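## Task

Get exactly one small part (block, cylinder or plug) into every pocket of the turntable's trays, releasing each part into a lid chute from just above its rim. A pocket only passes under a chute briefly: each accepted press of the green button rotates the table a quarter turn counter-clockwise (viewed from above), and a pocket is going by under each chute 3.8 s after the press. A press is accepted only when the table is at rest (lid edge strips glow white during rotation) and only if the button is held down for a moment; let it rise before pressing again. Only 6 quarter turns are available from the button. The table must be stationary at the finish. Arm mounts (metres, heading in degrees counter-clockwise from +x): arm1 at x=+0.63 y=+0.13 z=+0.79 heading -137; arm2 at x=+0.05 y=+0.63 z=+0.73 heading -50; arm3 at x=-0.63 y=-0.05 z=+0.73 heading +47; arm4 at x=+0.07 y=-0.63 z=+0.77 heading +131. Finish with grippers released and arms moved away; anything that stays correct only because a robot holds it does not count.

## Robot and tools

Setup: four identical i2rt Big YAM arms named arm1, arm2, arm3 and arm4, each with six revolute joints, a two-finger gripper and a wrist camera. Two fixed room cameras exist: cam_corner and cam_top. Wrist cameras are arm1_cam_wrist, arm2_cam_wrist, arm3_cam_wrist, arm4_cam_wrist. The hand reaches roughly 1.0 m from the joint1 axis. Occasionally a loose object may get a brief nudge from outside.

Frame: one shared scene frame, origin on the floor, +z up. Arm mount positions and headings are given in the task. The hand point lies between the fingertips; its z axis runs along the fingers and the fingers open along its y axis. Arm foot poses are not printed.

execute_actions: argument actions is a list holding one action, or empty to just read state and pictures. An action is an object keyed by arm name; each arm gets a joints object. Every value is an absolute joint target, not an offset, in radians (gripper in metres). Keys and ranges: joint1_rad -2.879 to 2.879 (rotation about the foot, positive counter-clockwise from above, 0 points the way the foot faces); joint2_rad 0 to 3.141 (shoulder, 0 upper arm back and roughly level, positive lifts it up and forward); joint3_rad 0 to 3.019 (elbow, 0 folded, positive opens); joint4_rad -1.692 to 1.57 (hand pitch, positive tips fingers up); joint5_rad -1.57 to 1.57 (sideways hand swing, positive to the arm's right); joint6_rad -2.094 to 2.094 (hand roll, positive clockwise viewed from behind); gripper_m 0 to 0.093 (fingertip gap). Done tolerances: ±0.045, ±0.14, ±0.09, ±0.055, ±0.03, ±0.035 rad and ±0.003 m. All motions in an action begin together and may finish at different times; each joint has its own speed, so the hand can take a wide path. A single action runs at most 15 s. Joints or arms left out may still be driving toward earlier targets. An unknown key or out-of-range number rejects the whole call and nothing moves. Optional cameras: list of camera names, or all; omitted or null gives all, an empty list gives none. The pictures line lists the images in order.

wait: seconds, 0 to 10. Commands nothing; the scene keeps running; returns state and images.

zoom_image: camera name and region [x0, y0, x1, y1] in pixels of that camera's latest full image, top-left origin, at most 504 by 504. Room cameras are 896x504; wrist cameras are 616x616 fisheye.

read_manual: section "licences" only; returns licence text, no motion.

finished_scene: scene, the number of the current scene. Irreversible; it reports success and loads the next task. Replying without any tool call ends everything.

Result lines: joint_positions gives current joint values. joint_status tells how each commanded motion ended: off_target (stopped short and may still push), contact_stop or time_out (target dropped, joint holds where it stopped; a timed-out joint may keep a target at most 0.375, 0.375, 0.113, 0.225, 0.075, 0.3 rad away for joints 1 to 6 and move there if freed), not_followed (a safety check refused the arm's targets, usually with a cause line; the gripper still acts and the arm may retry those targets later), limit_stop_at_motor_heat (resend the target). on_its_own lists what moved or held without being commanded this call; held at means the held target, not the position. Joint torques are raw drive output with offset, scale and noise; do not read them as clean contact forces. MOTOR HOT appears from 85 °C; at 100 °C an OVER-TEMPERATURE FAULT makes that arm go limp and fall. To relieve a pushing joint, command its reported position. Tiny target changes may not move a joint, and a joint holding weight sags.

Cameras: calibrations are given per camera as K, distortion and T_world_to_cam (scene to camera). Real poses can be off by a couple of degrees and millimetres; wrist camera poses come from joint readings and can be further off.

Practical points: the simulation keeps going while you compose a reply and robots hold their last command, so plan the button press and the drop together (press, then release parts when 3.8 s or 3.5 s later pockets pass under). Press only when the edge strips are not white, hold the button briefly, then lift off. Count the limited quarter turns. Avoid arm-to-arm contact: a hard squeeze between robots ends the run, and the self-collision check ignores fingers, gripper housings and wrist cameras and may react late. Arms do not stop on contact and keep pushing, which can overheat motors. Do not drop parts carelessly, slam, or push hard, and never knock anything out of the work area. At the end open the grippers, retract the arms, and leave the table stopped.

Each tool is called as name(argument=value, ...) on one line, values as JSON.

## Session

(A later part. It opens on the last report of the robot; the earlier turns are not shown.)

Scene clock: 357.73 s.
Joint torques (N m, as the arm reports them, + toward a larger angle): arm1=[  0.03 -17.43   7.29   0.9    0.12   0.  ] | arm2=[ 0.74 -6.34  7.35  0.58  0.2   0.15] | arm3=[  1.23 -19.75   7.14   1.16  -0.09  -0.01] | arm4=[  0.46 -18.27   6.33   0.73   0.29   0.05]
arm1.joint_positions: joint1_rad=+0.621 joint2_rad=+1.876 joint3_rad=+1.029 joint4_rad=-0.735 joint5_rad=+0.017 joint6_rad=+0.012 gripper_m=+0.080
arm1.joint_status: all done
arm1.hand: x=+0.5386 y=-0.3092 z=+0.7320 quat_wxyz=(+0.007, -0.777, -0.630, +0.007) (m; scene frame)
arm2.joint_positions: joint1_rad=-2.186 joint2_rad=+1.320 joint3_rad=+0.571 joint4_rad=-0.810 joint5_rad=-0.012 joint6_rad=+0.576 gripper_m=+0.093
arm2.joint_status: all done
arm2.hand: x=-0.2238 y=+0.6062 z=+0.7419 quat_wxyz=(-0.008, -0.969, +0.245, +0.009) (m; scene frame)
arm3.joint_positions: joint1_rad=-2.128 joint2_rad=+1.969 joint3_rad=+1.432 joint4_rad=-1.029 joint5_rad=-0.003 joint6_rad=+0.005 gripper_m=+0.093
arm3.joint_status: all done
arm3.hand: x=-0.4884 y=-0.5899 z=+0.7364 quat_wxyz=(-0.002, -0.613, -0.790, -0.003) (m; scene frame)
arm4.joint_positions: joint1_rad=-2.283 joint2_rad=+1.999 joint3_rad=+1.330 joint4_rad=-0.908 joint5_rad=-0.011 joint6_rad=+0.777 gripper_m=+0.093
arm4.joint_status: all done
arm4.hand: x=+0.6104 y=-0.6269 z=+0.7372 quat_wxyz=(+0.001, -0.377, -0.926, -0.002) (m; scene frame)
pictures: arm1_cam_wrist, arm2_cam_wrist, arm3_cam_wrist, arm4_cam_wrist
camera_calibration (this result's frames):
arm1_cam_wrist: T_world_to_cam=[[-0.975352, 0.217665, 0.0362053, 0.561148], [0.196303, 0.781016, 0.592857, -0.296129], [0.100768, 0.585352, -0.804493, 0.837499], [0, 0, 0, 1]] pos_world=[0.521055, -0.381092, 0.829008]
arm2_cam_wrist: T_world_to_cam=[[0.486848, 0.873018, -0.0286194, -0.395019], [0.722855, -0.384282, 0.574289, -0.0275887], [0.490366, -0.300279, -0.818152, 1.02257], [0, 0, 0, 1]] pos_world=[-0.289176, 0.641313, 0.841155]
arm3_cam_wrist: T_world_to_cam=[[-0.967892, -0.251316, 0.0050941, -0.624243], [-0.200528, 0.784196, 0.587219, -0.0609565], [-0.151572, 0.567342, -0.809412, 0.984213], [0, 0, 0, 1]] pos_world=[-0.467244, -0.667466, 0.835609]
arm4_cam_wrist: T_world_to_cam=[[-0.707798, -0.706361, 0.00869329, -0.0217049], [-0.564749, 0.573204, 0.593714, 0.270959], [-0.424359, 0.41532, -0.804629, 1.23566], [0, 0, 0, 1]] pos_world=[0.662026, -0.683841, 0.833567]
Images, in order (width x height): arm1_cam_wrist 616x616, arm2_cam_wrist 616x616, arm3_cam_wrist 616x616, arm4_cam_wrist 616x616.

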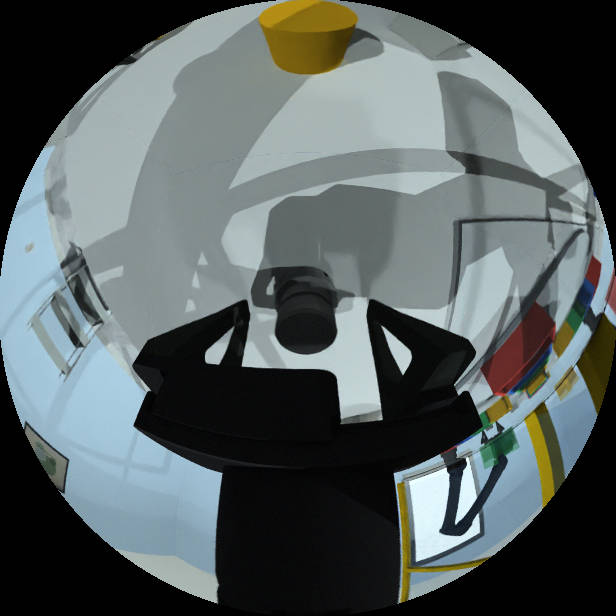

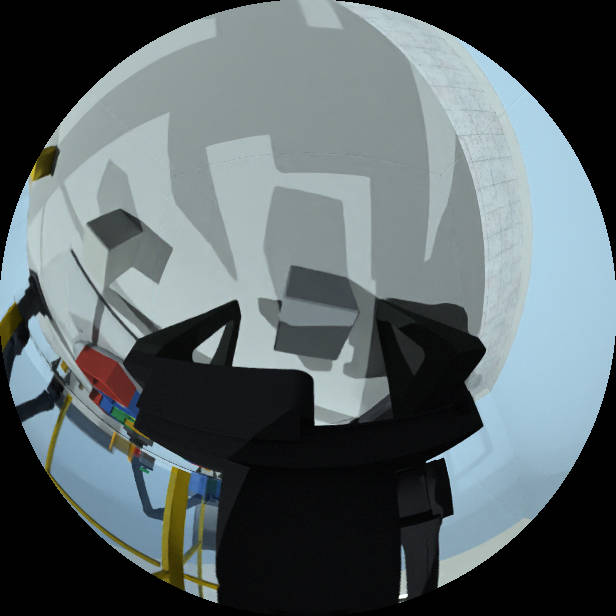

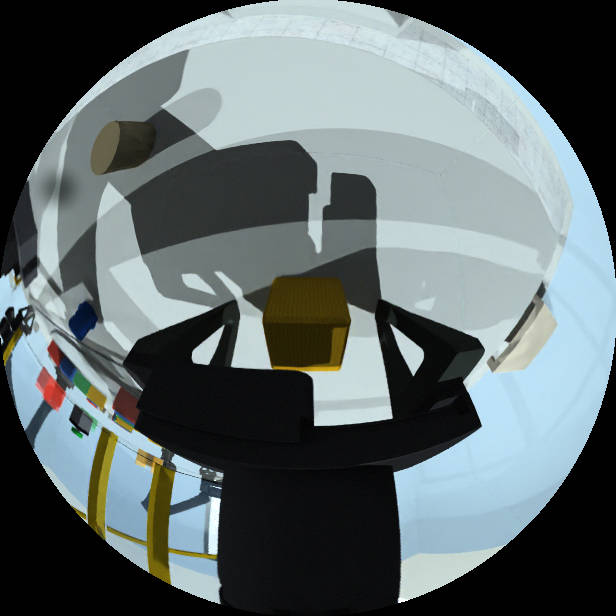

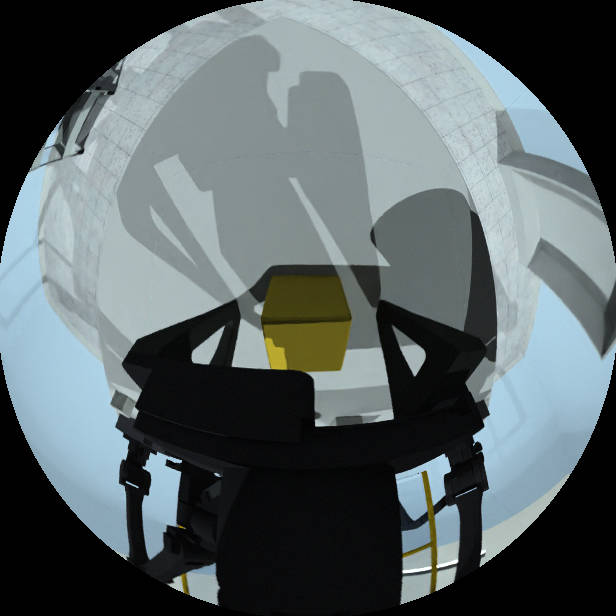

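execute_actions(actions=[{"arm1":{"joints":{"gripper_m":0.012}},"arm2":{"joints":{"gripper_m":0.02,"joint3_rad":0.55}},"arm3":{"joints":{"gripper_m":0.02}},"arm4":{"joints":{"gripper_m":0.02}}}], cameras=[])

execute_actions(actions=[{"arm1":{"joints":{"joint2_rad":0.9,"joint3_rad":0.94,"joint4_rad":-1.6}},"arm2":{"joints":{"joint2_rad":0.9,"joint3_rad":1.0,"joint4_rad":-1.65}},"arm3":{"joints":{"joint2_rad":0.9,"joint3_rad":1.0,"joint4_rad":-1.65}},"arm4":{"joints":{"joint2_rad":0.9,"joint3_rad":0.94,"joint4_rad":-1.6}}}], cameras=[])

execute_actions(actions=[{"arm1":{"joints":{"joint1_rad":-0.51,"joint6_rad":0.1}},"arm2":{"joints":{"joint1_rad":-0.916,"joint6_rad":-0.2}},"arm3":{"joints":{"joint1_rad":-0.696}},"arm4":{"joints":{"joint1_rad":-0.581,"joint6_rad":-0.02}}}], cameras=[])

execute_actions(actions=[{"arm1":{"joints":{"joint2_rad":1.49,"joint3_rad":1.19,"joint4_rad":-1.2}},"arm2":{"joints":{"joint2_rad":1.25,"joint3_rad":1.115,"joint4_rad":-1.4}},"arm3":{"joints":{"joint2_rad":1.476,"joint3_rad":1.335,"joint4_rad":-1.12}},"arm4":{"joints":{"joint2_rad":1.46,"joint3_rad":1.385,"joint4_rad":-1.37}}}], cameras=[])

execute_actions(actions=[{"arm4":{"joints":{"joint2_rad":1.54}}}], cameras=["arm1_cam_wrist","arm2_cam_wrist","arm3_cam_wrist","arm4_cam_wrist"])

Scene clock: 375.77 s.
Joint torques (N m, as the arm reports them, + toward a larger angle): arm1=[  0.04 -17.49   7.31   0.91   0.11   0.  ] | arm2=[ 0.75 -6.38  6.36  0.48  0.28  0.15] | arm3=[  1.15 -19.26   6.83   1.07  -0.07   0.01] | arm4=[  0.13 -17.98   6.45   0.67   0.3   -0.02]
arm1.joint_positions: joint1_rad=+0.621 joint2_rad=+1.876 joint3_rad=+1.029 joint4_rad=-0.735 joint5_rad=+0.017 joint6_rad=+0.012 gripper_m=+0.036
arm1.joint_status: gripper_m off_target (ended at +0.036, target +0.012)
arm1.hand: x=+0.5386 y=-0.3092 z=+0.7320 quat_wxyz=(+0.007, -0.777, -0.630, +0.007) (m; scene frame)
arm2.joint_positions: joint1_rad=-2.186 joint2_rad=+1.320 joint3_rad=+0.559 joint4_rad=-0.808 joint5_rad=-0.014 joint6_rad=+0.577 gripper_m=+0.043
arm2.joint_status: gripper_m off_target (ended at +0.043, target +0.020); the others done
arm2.hand: x=-0.2185 y=+0.6063 z=+0.7386 quat_wxyz=(-0.007, -0.969, +0.246, +0.004) (m; scene frame)
arm3.joint_positions: joint1_rad=-2.128 joint2_rad=+1.969 joint3_rad=+1.432 joint4_rad=-1.029 joint5_rad=-0.003 joint6_rad=+0.005 gripper_m=+0.039
arm3.joint_status: gripper_m off_target (ended at +0.039, target +0.020)
arm3.hand: x=-0.4883 y=-0.5900 z=+0.7364 quat_wxyz=(-0.003, -0.613, -0.790, -0.003) (m; scene frame)
arm4.joint_positions: joint1_rad=-2.283 joint2_rad=+1.999 joint3_rad=+1.330 joint4_rad=-0.908 joint5_rad=-0.011 joint6_rad=+0.780 gripper_m=+0.039
arm4.joint_status: gripper_m off_target (ended at +0.039, target +0.020)
arm4.hand: x=+0.6104 y=-0.6269 z=+0.7372 quat_wxyz=(+0.001, -0.379, -0.926, -0.002) (m; scene frame)
pictures: none
No camera images: the call's "cameras" was empty. Leave "cameras" out to get every camera's image.

Scene clock: 377.47 s.
Joint torques (N m, as the arm reports them, + toward a larger angle): arm1=[ 0.08 -2.99 11.01 -0.27  0.11  0.  ] | arm2=[ 0.88 -2.78 12.27 -0.08  0.26  0.14] | arm3=[ 0.94 -3.83  8.02  0.15 -0.08 -0.02] | arm4=[ 0.63 -3.23  7.69 -0.37  0.28  0.02]
arm1.joint_positions: joint1_rad=+0.621 joint2_rad=+0.900 joint3_rad=+0.919 joint4_rad=-1.588 joint5_rad=+0.017 joint6_rad=+0.012 gripper_m=+0.036
arm1.joint_status: all done
arm1.hand: x=+0.5846 y=-0.0816 z=+1.0208 quat_wxyz=(+0.003, -0.777, -0.630, +0.012) (m; scene frame)
arm2.joint_positions: joint1_rad=-2.186 joint2_rad=+0.890 joint3_rad=+0.970 joint4_rad=-1.642 joint5_rad=-0.014 joint6_rad=+0.577 gripper_m=+0.043
arm2.joint_status: all done
arm2.hand: x=-0.1643 y=+0.6098 z=+0.9853 quat_wxyz=(-0.008, -0.969, +0.246, +0.007) (m; scene frame)
arm3.joint_positions: joint1_rad=-2.128 joint2_rad=+0.897 joint3_rad=+1.000 joint4_rad=-1.639 joint5_rad=-0.003 joint6_rad=+0.005 gripper_m=+0.039
arm3.joint_status: all done
arm3.hand: x=-0.5736 y=-0.2685 z=+0.9882 quat_wxyz=(-0.014, -0.613, -0.790, +0.006) (m; scene frame)
arm4.joint_positions: joint1_rad=-2.283 joint2_rad=+0.900 joint3_rad=+0.942 joint4_rad=-1.589 joint5_rad=-0.011 joint6_rad=+0.780 gripper_m=+0.039
arm4.joint_status: all done
arm4.hand: x=+0.2970 y=-0.6264 z=+1.0110 quat_wxyz=(-0.012, -0.379, -0.925, -0.007) (m; scene frame)
pictures: none
No camera images: the call's "cameras" was empty. Leave "cameras" out to get every camera's image.

Scene clock: 379.30 s.
Joint torques (N m, as the arm reports them, + toward a larger angle): arm1=[-1.54 -2.93 10.98 -0.3   0.12  0.23] | arm2=[ 1.1  -2.92 12.27 -0.11  0.16 -0.16] | arm3=[ 2.29 -3.35  7.95  0.05  0.02  0.  ] | arm4=[ 1.12 -4.    7.52 -0.32  0.12 -0.21]
arm1.joint_positions: joint1_rad=-0.501 joint2_rad=+0.900 joint3_rad=+0.919 joint4_rad=-1.588 joint5_rad=+0.017 joint6_rad=+0.087 gripper_m=+0.036
arm1.joint_status: all done
arm1.hand: x=+0.4154 y=+0.0833 z=+1.0197 quat_wxyz=(+0.002, -0.997, -0.082, +0.005) (m; scene frame)
arm2.joint_positions: joint1_rad=-0.920 joint2_rad=+0.890 joint3_rad=+0.970 joint4_rad=-1.642 joint5_rad=-0.013 joint6_rad=-0.186 gripper_m=+0.043
arm2.joint_status: all done
arm2.hand: x=+0.0069 y=+0.4154 z=+0.9829 quat_wxyz=(-0.003, -0.720, -0.694, +0.003) (m; scene frame)
arm3.joint_positions: joint1_rad=-0.704 joint2_rad=+0.899 joint3_rad=+1.000 joint4_rad=-1.639 joint5_rad=-0.004 joint6_rad=+0.005 gripper_m=+0.039
arm3.joint_status: all done
arm3.hand: x=-0.4051 y=-0.0240 z=+0.9898 quat_wxyz=(-0.018, +0.052, -0.998, -0.006) (m; scene frame)
arm4.joint_positions: joint1_rad=-0.584 joint2_rad=+0.900 joint3_rad=+0.942 joint4_rad=-1.589 joint5_rad=-0.008 joint6_rad=-0.010 gripper_m=+0.039
arm4.joint_status: all done
arm4.hand: x=+0.0393 y=-0.4037 z=+1.0082 quat_wxyz=(-0.004, +0.755, -0.655, -0.007) (m; scene frame)
pictures: none
No camera images: the call's "cameras" was empty. Leave "cameras" out to get every camera's image.

Scene clock: 380.77 s.
Joint torques (N m, as the arm reports them, + toward a larger angle): arm1=[ -1.4  -15.08  10.93   0.89   0.11   0.23] | arm2=[ 0.78 -9.3  13.32  0.44  0.17 -0.19] | arm3=[  2.28 -14.5   10.97   1.7    0.     0.02] | arm4=[  0.56 -13.54  12.18   0.56   0.15  -0.19]
arm1.joint_positions: joint1_rad=-0.501 joint2_rad=+1.511 joint3_rad=+1.164 joint4_rad=-1.213 joint5_rad=+0.017 joint6_rad=+0.087 gripper_m=+0.036
arm1.joint_status: all done
arm1.hand: x=+0.2147 y=+0.0307 z=+0.9274 quat_wxyz=(+0.002, -0.997, -0.082, +0.009) (m; scene frame)
arm2.joint_positions: joint1_rad=-0.920 joint2_rad=+1.267 joint3_rad=+1.071 joint4_rad=-1.406 joint5_rad=-0.013 joint6_rad=-0.187 gripper_m=+0.043
arm2.joint_status: all done
arm2.hand: x=-0.0207 y=+0.2973 z=+0.9229 quat_wxyz=(+0.008, -0.720, -0.694, -0.014) (m; scene frame)
arm3.joint_positions: joint1_rad=-0.704 joint2_rad=+1.491 joint3_rad=+1.294 joint4_rad=-1.138 joint5_rad=-0.004 joint6_rad=+0.005 gripper_m=+0.039
arm3.joint_status: all done
arm3.hand: x=-0.1423 y=+0.0049 z=+0.9288 quat_wxyz=(-0.119, +0.051, -0.991, -0.011) (m; scene frame)
arm4.joint_positions: joint1_rad=-0.584 joint2_rad=+1.480 joint3_rad=+1.321 joint4_rad=-1.377 joint5_rad=-0.008 joint6_rad=-0.010 gripper_m=+0.039
arm4.joint_status: all done
arm4.hand: x=+0.0113 y=-0.1917 z=+0.9751 quat_wxyz=(-0.008, +0.755, -0.655, -0.012) (m; scene frame)
pictures: none
No camera images: the call's "cameras" was empty. Leave "cameras" out to get every camera's image.

Scene clock: 381.63 s.
Joint torques (N m, as the arm reports them, + toward a larger angle): arm1=[ -1.43 -15.3   10.91   0.89   0.12   0.23] | arm2=[ 0.87 -9.37 13.26  0.34  0.16 -0.2 ] | arm3=[  2.25 -14.69  10.98   1.78  -0.01   0.02] | arm4=[  0.78 -14.05  11.68   0.43   0.14  -0.2 ]
arm1.joint_positions: joint1_rad=-0.501 joint2_rad=+1.511 joint3_rad=+1.164 joint4_rad=-1.213 joint5_rad=+0.017 joint6_rad=+0.087 gripper_m=+0.036
arm1.joint_status: not commanded
arm1.hand: x=+0.2147 y=+0.0307 z=+0.9274 quat_wxyz=(+0.002, -0.997, -0.082, +0.009) (m; scene frame)
arm2.joint_positions: joint1_rad=-0.920 joint2_rad=+1.267 joint3_rad=+1.071 joint4_rad=-1.406 joint5_rad=-0.013 joint6_rad=-0.187 gripper_m=+0.043
arm2.joint_status: not commanded
arm2.hand: x=-0.0207 y=+0.2973 z=+0.9229 quat_wxyz=(+0.008, -0.720, -0.694, -0.014) (m; scene frame)
arm3.joint_positions: joint1_rad=-0.704 joint2_rad=+1.491 joint3_rad=+1.294 joint4_rad=-1.138 joint5_rad=-0.004 joint6_rad=+0.005 gripper_m=+0.039
arm3.joint_status: not commanded
arm3.hand: x=-0.1423 y=+0.0049 z=+0.9288 quat_wxyz=(-0.119, +0.051, -0.991, -0.011) (m; scene frame)
arm4.joint_positions: joint1_rad=-0.584 joint2_rad=+1.552 joint3_rad=+1.325 joint4_rad=-1.377 joint5_rad=-0.008 joint6_rad=-0.010 gripper_m=+0.039
arm4.joint_status: all done
arm4.hand: x=+0.0107 y=-0.1861 z=+0.9462 quat_wxyz=(+0.014, +0.755, -0.655, +0.013) (m; scene frame)
pictures: arm1_cam_wrist, arm2_cam_wrist, arm3_cam_wrist, arm4_cam_wrist
camera_calibration (this result's frames):
arm1_cam_wrist: T_world_to_cam=[[-0.152272, 0.988097, 0.021859, -0.0227962], [0.807336, 0.111597, 0.579443, -0.711986], [0.570107, 0.10588, -0.814719, 0.751846], [0, 0, 0, 1]] pos_world=[0.142708, 0.0223744, 1.0256]
arm2_cam_wrist: T_world_to_cam=[[-0.998545, 0.0511918, -0.0169502, -0.0162366], [0.0302722, 0.792273, 0.609416, -0.7936], [0.0446263, 0.608016, -0.79267, 0.675514], [0, 0, 0, 1]] pos_world=[-0.0223346, 0.218856, 1.01882]
arm3_cam_wrist: T_world_to_cam=[[0.104841, -0.994486, 0.00257121, 0.0178766], [-0.921006, -0.0961188, 0.377503, -0.474417], [-0.375174, -0.0419459, -0.926005, 0.93434], [0, 0, 0, 1]] pos_world=[-0.0882751, 0.0113695, 1.04425]
arm4_cam_wrist: T_world_to_cam=[[0.99166, 0.128633, 0.0079924, 0.00117257], [0.0958434, -0.777499, 0.621538, -0.729233], [0.0861642, -0.615589, -0.783343, 0.748811], [0, 0, 0, 1]] pos_world=[0.00420868, -0.106169, 1.03981]
Images, in order (width x height): arm1_cam_wrist 616x616, arm2_cam_wrist 616x616, arm3_cam_wrist 616x616, arm4_cam_wrist 616x616.

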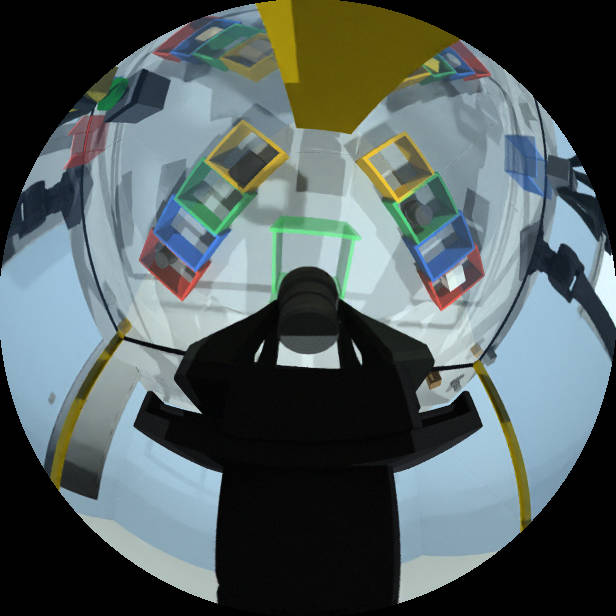

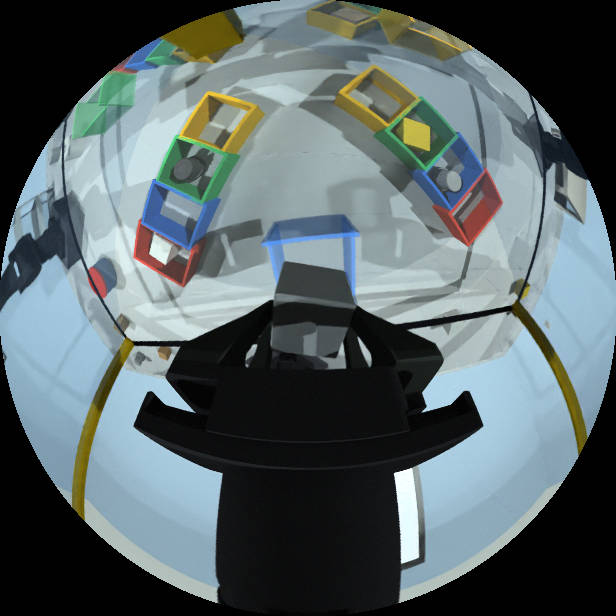

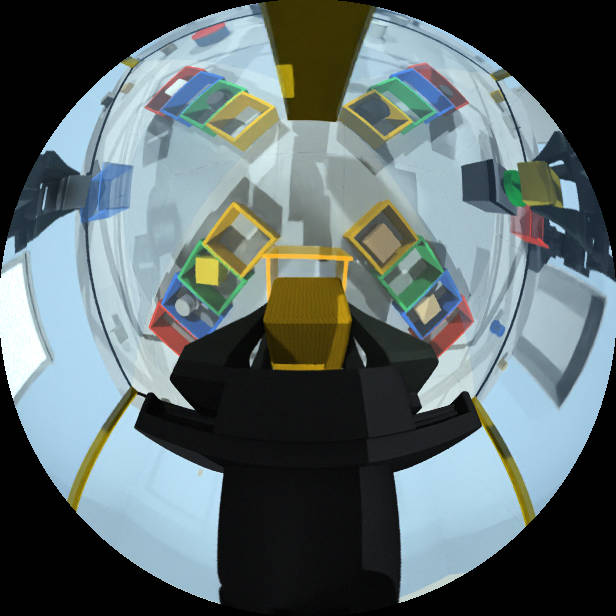

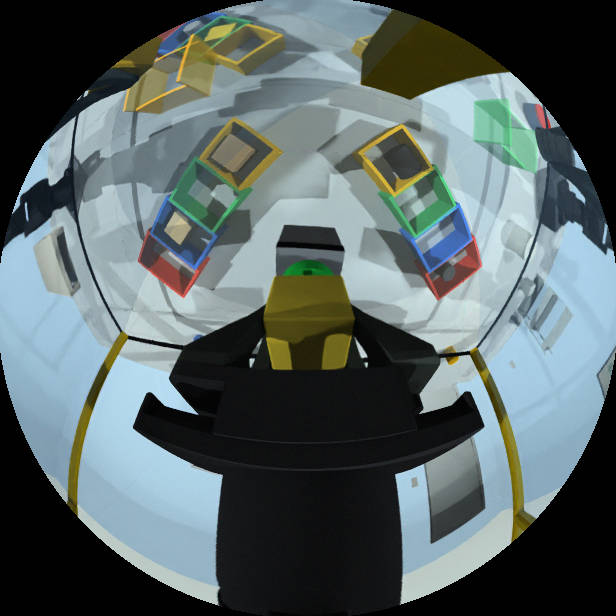

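execute_actions(actions=[{"arm4":{"joints":{"joint2_rad":1.63}}}], cameras=[])

execute_actions(actions=[{"arm4":{"joints":{"joint2_rad":1.48}}}], cameras=[])

execute_actions(actions=[{"arm2":{"joints":{"joint6_rad":-0.32}},"arm3":{"joints":{"joint4_rad":-1.1}},"arm4":{"joints":{"joint1_rad":-0.55,"joint2_rad":1.2,"joint3_rad":0.93,"joint4_rad":-1.3}}}], cameras=["cam_top"])

wait(seconds=0.85)

execute_actions(actions=[{"arm1":{"joints":{"gripper_m":0.093}},"arm2":{"joints":{"gripper_m":0.093}},"arm3":{"joints":{"gripper_m":0.093}},"arm4":{"joints":{"gripper_m":0.093}}}], cameras=["arm1_cam_wrist","arm2_cam_wrist","arm3_cam_wrist","arm4_cam_wrist"])

Scene clock: 390.13 s.
Joint torques (N m, as the arm reports them, + toward a larger angle): arm1=[ -1.52 -15.26  10.89   0.89   0.12   0.23] | arm2=[ 0.76 -9.2  13.3   0.34  0.17 -0.19] | arm3=[  2.74 -14.56  11.08   1.78   0.01   0.01] | arm4=[  0.54 -11.55  10.11   0.36   0.14  -0.21]
arm1.joint_positions: joint1_rad=-0.501 joint2_rad=+1.511 joint3_rad=+1.164 joint4_rad=-1.213 joint5_rad=+0.017 joint6_rad=+0.087 gripper_m=+0.036
arm1.joint_status: not commanded
arm1.hand: x=+0.2147 y=+0.0307 z=+0.9274 quat_wxyz=(+0.002, -0.997, -0.082, +0.009) (m; scene frame)
arm2.joint_positions: joint1_rad=-0.920 joint2_rad=+1.267 joint3_rad=+1.071 joint4_rad=-1.406 joint5_rad=-0.013 joint6_rad=-0.187 gripper_m=+0.043
arm2.joint_status: not commanded
arm2.hand: x=-0.0207 y=+0.2973 z=+0.9229 quat_wxyz=(+0.008, -0.720, -0.694, -0.014) (m; scene frame)
arm3.joint_positions: joint1_rad=-0.704 joint2_rad=+1.491 joint3_rad=+1.294 joint4_rad=-1.138 joint5_rad=-0.004 joint6_rad=+0.005 gripper_m=+0.039
arm3.joint_status: not commanded
arm3.hand: x=-0.1423 y=+0.0049 z=+0.9288 quat_wxyz=(-0.119, +0.051, -0.991, -0.011) (m; scene frame)
arm4.joint_positions: joint1_rad=-0.584 joint2_rad=+1.609 joint3_rad=+1.344 joint4_rad=-1.379 joint5_rad=-0.008 joint6_rad=-0.010 gripper_m=+0.039
arm4.joint_status: all done
arm4.hand: x=+0.0098 y=-0.1782 z=+0.9286 quat_wxyz=(+0.028, +0.755, -0.655, +0.028) (m; scene frame)
pictures: none
No camera images: the call's "cameras" was empty. Leave "cameras" out to get every camera's image.

Scene clock: 391.13 s.
Joint torques (N m, as the arm reports them, + toward a larger angle): arm1=[ -1.51 -15.26  10.89   0.87   0.12   0.22] | arm2=[ 0.72 -9.31 13.2   0.37  0.17 -0.2 ] | arm3=[  1.91 -14.79  11.01   1.88   0.    -0.03] | arm4=[  1.3  -11.82  10.61   0.69   0.1   -0.17]
arm1.joint_positions: joint1_rad=-0.501 joint2_rad=+1.511 joint3_rad=+1.164 joint4_rad=-1.213 joint5_rad=+0.017 joint6_rad=+0.087 gripper_m=+0.036
arm1.joint_status: not commanded
arm1.hand: x=+0.2147 y=+0.0307 z=+0.9274 quat_wxyz=(+0.002, -0.997, -0.082, +0.009) (m; scene frame)
arm2.joint_positions: joint1_rad=-0.920 joint2_rad=+1.267 joint3_rad=+1.071 joint4_rad=-1.406 joint5_rad=-0.013 joint6_rad=-0.187 gripper_m=+0.043
arm2.joint_status: not commanded
arm2.hand: x=-0.0207 y=+0.2973 z=+0.9229 quat_wxyz=(+0.008, -0.720, -0.694, -0.014) (m; scene frame)
arm3.joint_positions: joint1_rad=-0.704 joint2_rad=+1.491 joint3_rad=+1.294 joint4_rad=-1.138 joint5_rad=-0.004 joint6_rad=+0.005 gripper_m=+0.039
arm3.joint_status: not commanded
arm3.hand: x=-0.1423 y=+0.0049 z=+0.9288 quat_wxyz=(-0.119, +0.051, -0.991, -0.011) (m; scene frame)
arm4.joint_positions: joint1_rad=-0.584 joint2_rad=+1.478 joint3_rad=+1.344 joint4_rad=-1.379 joint5_rad=-0.008 joint6_rad=-0.010 gripper_m=+0.039
arm4.joint_status: all done
arm4.hand: x=+0.0105 y=-0.1855 z=+0.9846 quat_wxyz=(-0.015, +0.755, -0.655, -0.020) (m; scene frame)
pictures: none
No camera images: the call's "cameras" was empty. Leave "cameras" out to get every camera's image.

Scene clock: 392.33 s.
Joint torques (N m, as the arm reports them, + toward a larger angle): arm1=[ -1.38 -15.32  10.92   0.88   0.12   0.23] | arm2=[ 0.82 -9.37 13.23  0.41  0.15 -0.19] | arm3=[  2.02 -14.43  11.07   1.78   0.01   0.01] | arm4=[ 1.27 -7.96  7.9   0.46  0.12 -0.21]
arm1.joint_positions: joint1_rad=-0.501 joint2_rad=+1.511 joint3_rad=+1.164 joint4_rad=-1.213 joint5_rad=+0.017 joint6_rad=+0.087 gripper_m=+0.036
arm1.joint_status: not commanded
arm1.hand: x=+0.2147 y=+0.0307 z=+0.9274 quat_wxyz=(+0.002, -0.997, -0.082, +0.009) (m; scene frame)
arm2.joint_positions: joint1_rad=-0.920 joint2_rad=+1.267 joint3_rad=+1.071 joint4_rad=-1.406 joint5_rad=-0.013 joint6_rad=-0.307 gripper_m=+0.043
arm2.joint_status: all done
arm2.hand: x=-0.0207 y=+0.2973 z=+0.9229 quat_wxyz=(+0.007, -0.677, -0.735, -0.014) (m; scene frame)
arm3.joint_positions: joint1_rad=-0.704 joint2_rad=+1.491 joint3_rad=+1.294 joint4_rad=-1.119 joint5_rad=-0.004 joint6_rad=+0.005 gripper_m=+0.039
arm3.joint_status: all done
arm3.hand: x=-0.1379 y=+0.0054 z=+0.9299 quat_wxyz=(-0.129, +0.051, -0.990, -0.012) (m; scene frame)
arm4.joint_positions: joint1_rad=-0.552 joint2_rad=+1.203 joint3_rad=+0.921 joint4_rad=-1.309 joint5_rad=-0.008 joint6_rad=-0.010 gripper_m=+0.039
arm4.joint_status: all done
arm4.hand: x=+0.0188 y=-0.3223 z=+0.9244 quat_wxyz=(+0.010, +0.766, -0.643, +0.009) (m; scene frame)
pictures: cam_top
Images, in order (width x height): cam_top 896x504.

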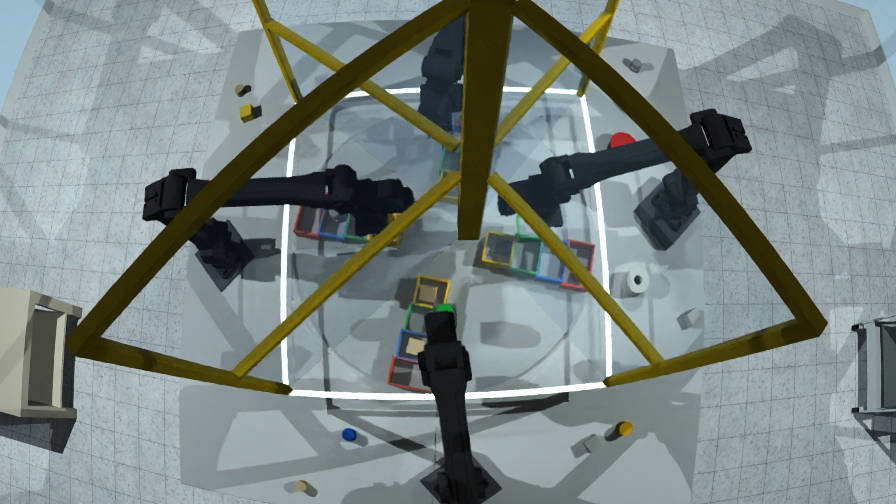

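Scene clock: 393.20 s.
Joint torques (N m, as the arm reports them, + toward a larger angle): arm1=[ -1.43 -15.23  10.9    0.89   0.12   0.22] | arm2=[ 0.86 -9.36 13.23  0.35  0.15 -0.2 ] | arm3=[  2.11 -14.5   10.98   1.88   0.01  -0.01] | arm4=[ 0.44 -7.83  7.86  0.51  0.16 -0.2 ]
arm1.joint_positions: joint1_rad=-0.501 joint2_rad=+1.511 joint3_rad=+1.164 joint4_rad=-1.213 joint5_rad=+0.017 joint6_rad=+0.087 gripper_m=+0.036
arm1.joint_status: not commanded
arm1.hand: x=+0.2147 y=+0.0307 z=+0.9274 quat_wxyz=(+0.002, -0.997, -0.082, +0.009) (m; scene frame)
arm2.joint_positions: joint1_rad=-0.920 joint2_rad=+1.267 joint3_rad=+1.071 joint4_rad=-1.406 joint5_rad=-0.013 joint6_rad=-0.307 gripper_m=+0.043
arm2.joint_status: all done
arm2.hand: x=-0.0207 y=+0.2973 z=+0.9229 quat_wxyz=(+0.007, -0.677, -0.736, -0.014) (m; scene frame)
arm3.joint_positions: joint1_rad=-0.704 joint2_rad=+1.491 joint3_rad=+1.294 joint4_rad=-1.119 joint5_rad=-0.004 joint6_rad=+0.005 gripper_m=+0.039
arm3.joint_status: all done
arm3.hand: x=-0.1379 y=+0.0054 z=+0.9299 quat_wxyz=(-0.129, +0.051, -0.990, -0.012) (m; scene frame)
arm4.joint_positions: joint1_rad=-0.552 joint2_rad=+1.203 joint3_rad=+0.921 joint4_rad=-1.309 joint5_rad=-0.008 joint6_rad=-0.010 gripper_m=+0.039
arm4.joint_status: all done
arm4.hand: x=+0.0188 y=-0.3223 z=+0.9244 quat_wxyz=(+0.010, +0.766, -0.643, +0.009) (m; scene frame)
wait: 0.87 s; at rest by 0.27 s
pictures: arm1_cam_wrist, arm2_cam_wrist, arm3_cam_wrist, arm4_cam_wrist, cam_corner, cam_top
camera_calibration (this result's frames):
arm1_cam_wrist: T_world_to_cam=[[-0.152272, 0.988097, 0.021859, -0.0227962], [0.807336, 0.111597, 0.579443, -0.711986], [0.570107, 0.10588, -0.814719, 0.751846], [0, 0, 0, 1]] pos_world=[0.142708, 0.0223744, 1.0256]
arm2_cam_wrist: T_world_to_cam=[[-0.997417, -0.0688368, -0.0205305, 0.0227766], [-0.0670971, 0.790731, 0.608476, -0.794288], [-0.0256514, 0.608281, -0.793307, 0.67457], [0, 0, 0, 1]] pos_world=[-0.013273, 0.219307, 1.01891]
arm3_cam_wrist: T_world_to_cam=[[0.104701, -0.994501, 0.00250719, 0.0179233], [-0.927869, -0.0967782, 0.360129, -0.455507], [-0.357906, -0.0400322, -0.932899, 0.945853], [0, 0, 0, 1]] pos_world=[-0.0860012, 0.0116062, 1.04638]
arm4_cam_wrist: T_world_to_cam=[[0.986977, 0.160675, 0.00772722, 0.0214835], [0.122359, -0.781063, 0.612346, -0.815481], [0.104424, -0.603426, -0.790552, 0.657377], [0, 0, 0, 1]] pos_world=[0.00993181, -0.243715, 1.01888]
Images, in order (width x height): arm1_cam_wrist 616x616, arm2_cam_wrist 616x616, arm3_cam_wrist 616x616, arm4_cam_wrist 616x616, cam_corner 896x504, cam_top 896x504.

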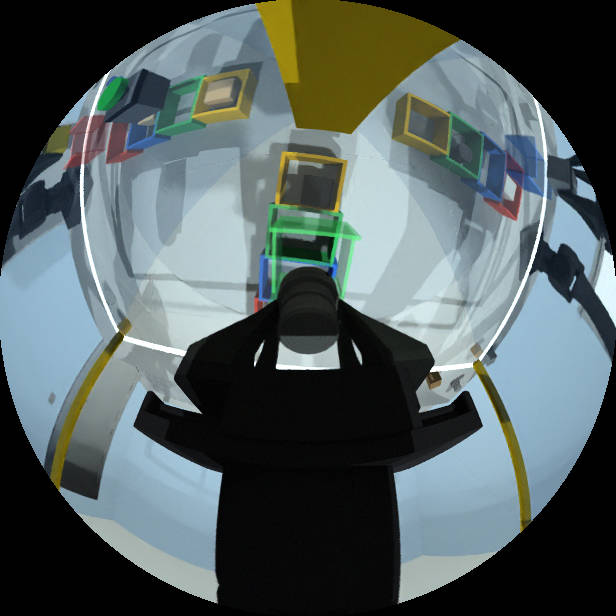

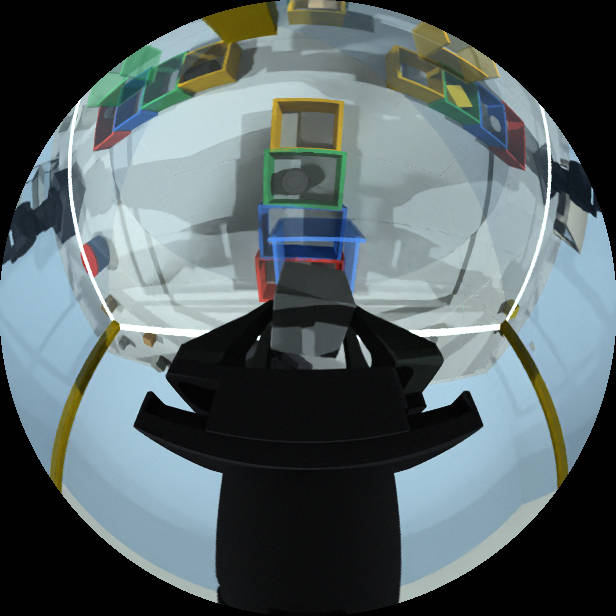

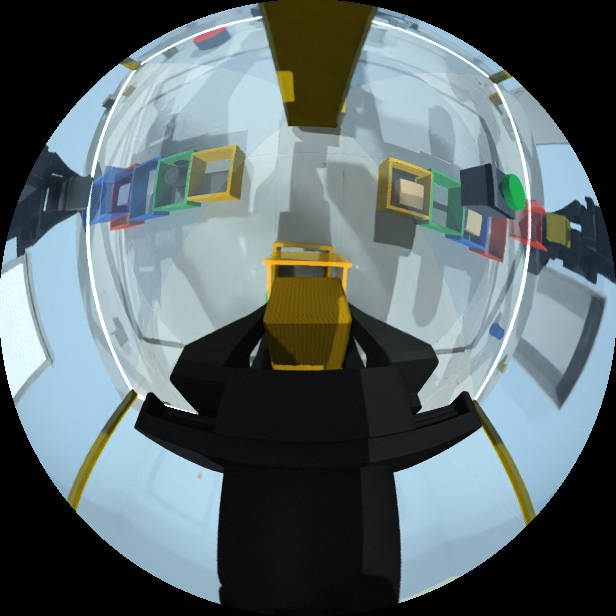

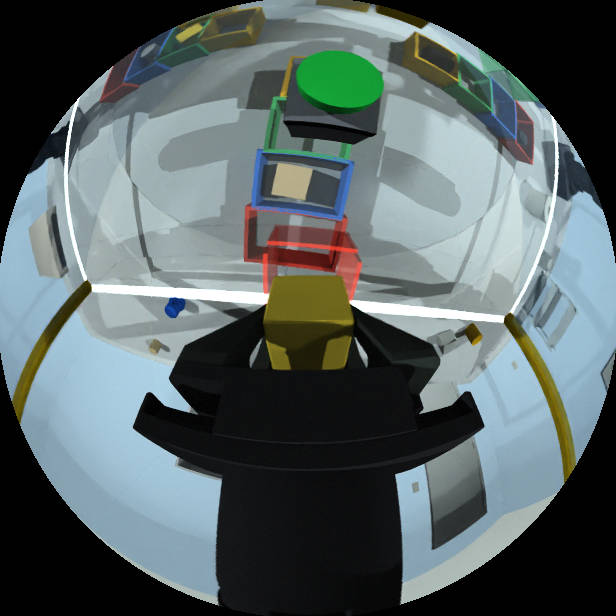

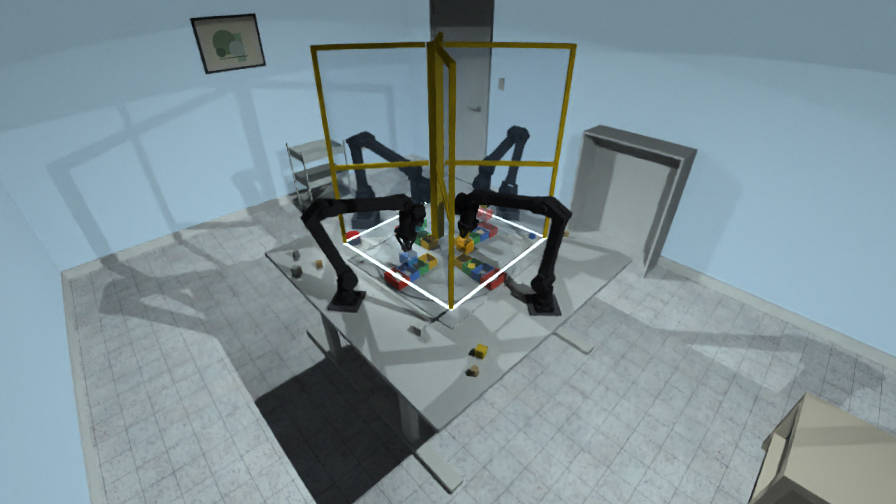

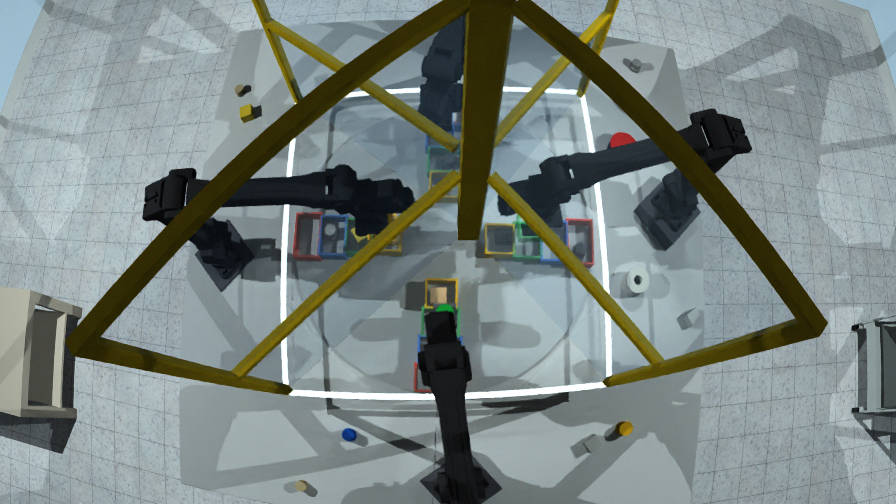

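Scene clock: 393.90 s.
Joint torques (N m, as the arm reports them, + toward a larger angle): arm1=[ -1.39 -15.03  10.91   0.88   0.12   0.23] | arm2=[ 0.72 -9.3  13.22  0.35  0.16 -0.2 ] | arm3=[  1.61 -14.37  10.98   1.76   0.    -0.01] | arm4=[ 0.92 -7.53  8.09  0.54  0.14 -0.21]
arm1.joint_positions: joint1_rad=-0.501 joint2_rad=+1.509 joint3_rad=+1.164 joint4_rad=-1.213 joint5_rad=+0.017 joint6_rad=+0.087 gripper_m=+0.093
arm1.joint_status: all done
arm1.hand: x=+0.2147 y=+0.0307 z=+0.9283 quat_wxyz=(+0.002, -0.997, -0.082, +0.010) (m; scene frame)
arm2.joint_positions: joint1_rad=-0.920 joint2_rad=+1.267 joint3_rad=+1.071 joint4_rad=-1.406 joint5_rad=-0.013 joint6_rad=-0.307 gripper_m=+0.093
arm2.joint_status: all done
arm2.hand: x=-0.0207 y=+0.2973 z=+0.9229 quat_wxyz=(+0.007, -0.677, -0.736, -0.014) (m; scene frame)
arm3.joint_positions: joint1_rad=-0.704 joint2_rad=+1.490 joint3_rad=+1.294 joint4_rad=-1.118 joint5_rad=-0.004 joint6_rad=+0.005 gripper_m=+0.093
arm3.joint_status: all done
arm3.hand: x=-0.1377 y=+0.0054 z=+0.9303 quat_wxyz=(-0.130, +0.051, -0.990, -0.012) (m; scene frame)
arm4.joint_positions: joint1_rad=-0.552 joint2_rad=+1.203 joint3_rad=+0.921 joint4_rad=-1.309 joint5_rad=-0.008 joint6_rad=-0.010 gripper_m=+0.093
arm4.joint_status: all done
arm4.hand: x=+0.0188 y=-0.3223 z=+0.9244 quat_wxyz=(+0.010, +0.766, -0.643, +0.009) (m; scene frame)
pictures: arm1_cam_wrist, arm2_cam_wrist, arm3_cam_wrist, arm4_cam_wrist
camera_calibration (this result's frames):
arm1_cam_wrist: T_world_to_cam=[[-0.152201, 0.988113, 0.0216321, -0.0226331], [0.808621, 0.111909, 0.577589, -0.711106], [0.568302, 0.105402, -0.816041, 0.754222], [0, 0, 0, 1]] pos_world=[0.142945, 0.0224468, 1.02669]
arm2_cam_wrist: T_world_to_cam=[[-0.997417, -0.0688368, -0.0205305, 0.0227766], [-0.0670971, 0.790731, 0.608476, -0.794288], [-0.0256514, 0.608281, -0.793307, 0.67457], [0, 0, 0, 1]] pos_world=[-0.013273, 0.219307, 1.01891]
arm3_cam_wrist: T_world_to_cam=[[0.104687, -0.994502, 0.00250051, 0.0179251], [-0.928551, -0.0968434, 0.358349, -0.453899], [-0.356137, -0.0398363, -0.933584, 0.947215], [0, 0, 0, 1]] pos_world=[-0.0860064, 0.0116029, 1.04691]
arm4_cam_wrist: T_world_to_cam=[[0.986916, 0.161052, 0.00771682, 0.0216156], [0.122664, -0.781017, 0.612345, -0.815471], [0.104646, -0.603387, -0.790553, 0.657387], [0, 0, 0, 1]] pos_world=[0.00990284, -0.243719, 1.01888]
Images, in order (width x height): arm1_cam_wrist 616x616, arm2_cam_wrist 616x616, arm3_cam_wrist 616x616, arm4_cam_wrist 616x616.

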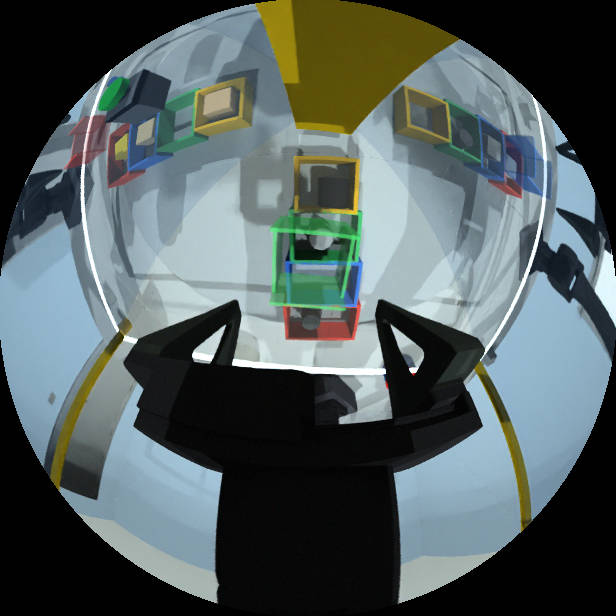

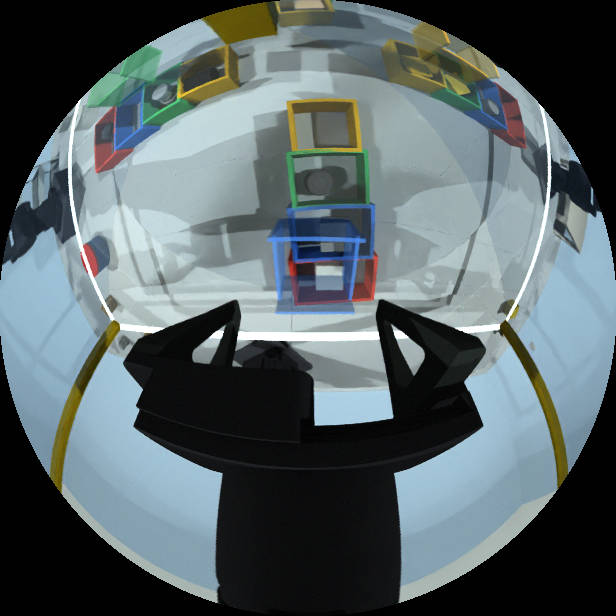

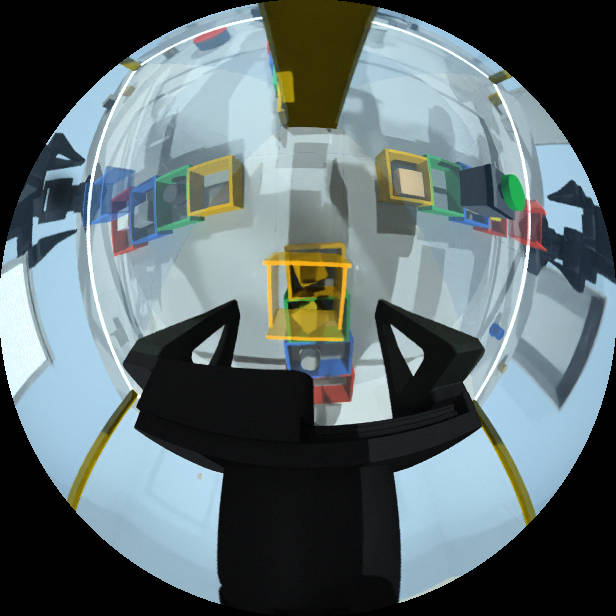

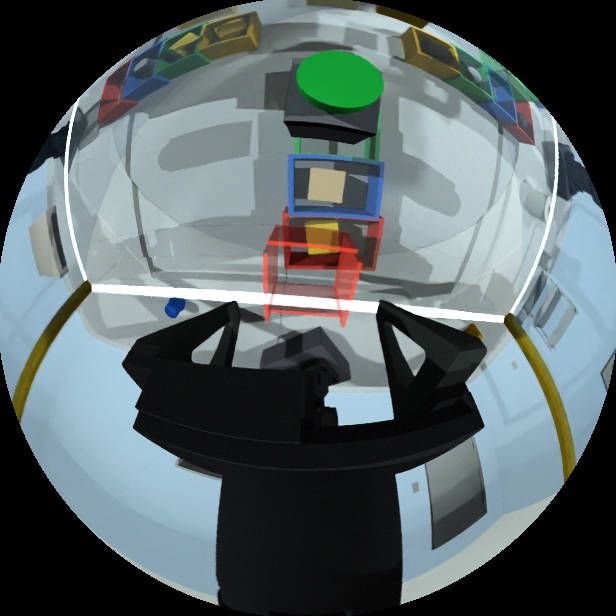

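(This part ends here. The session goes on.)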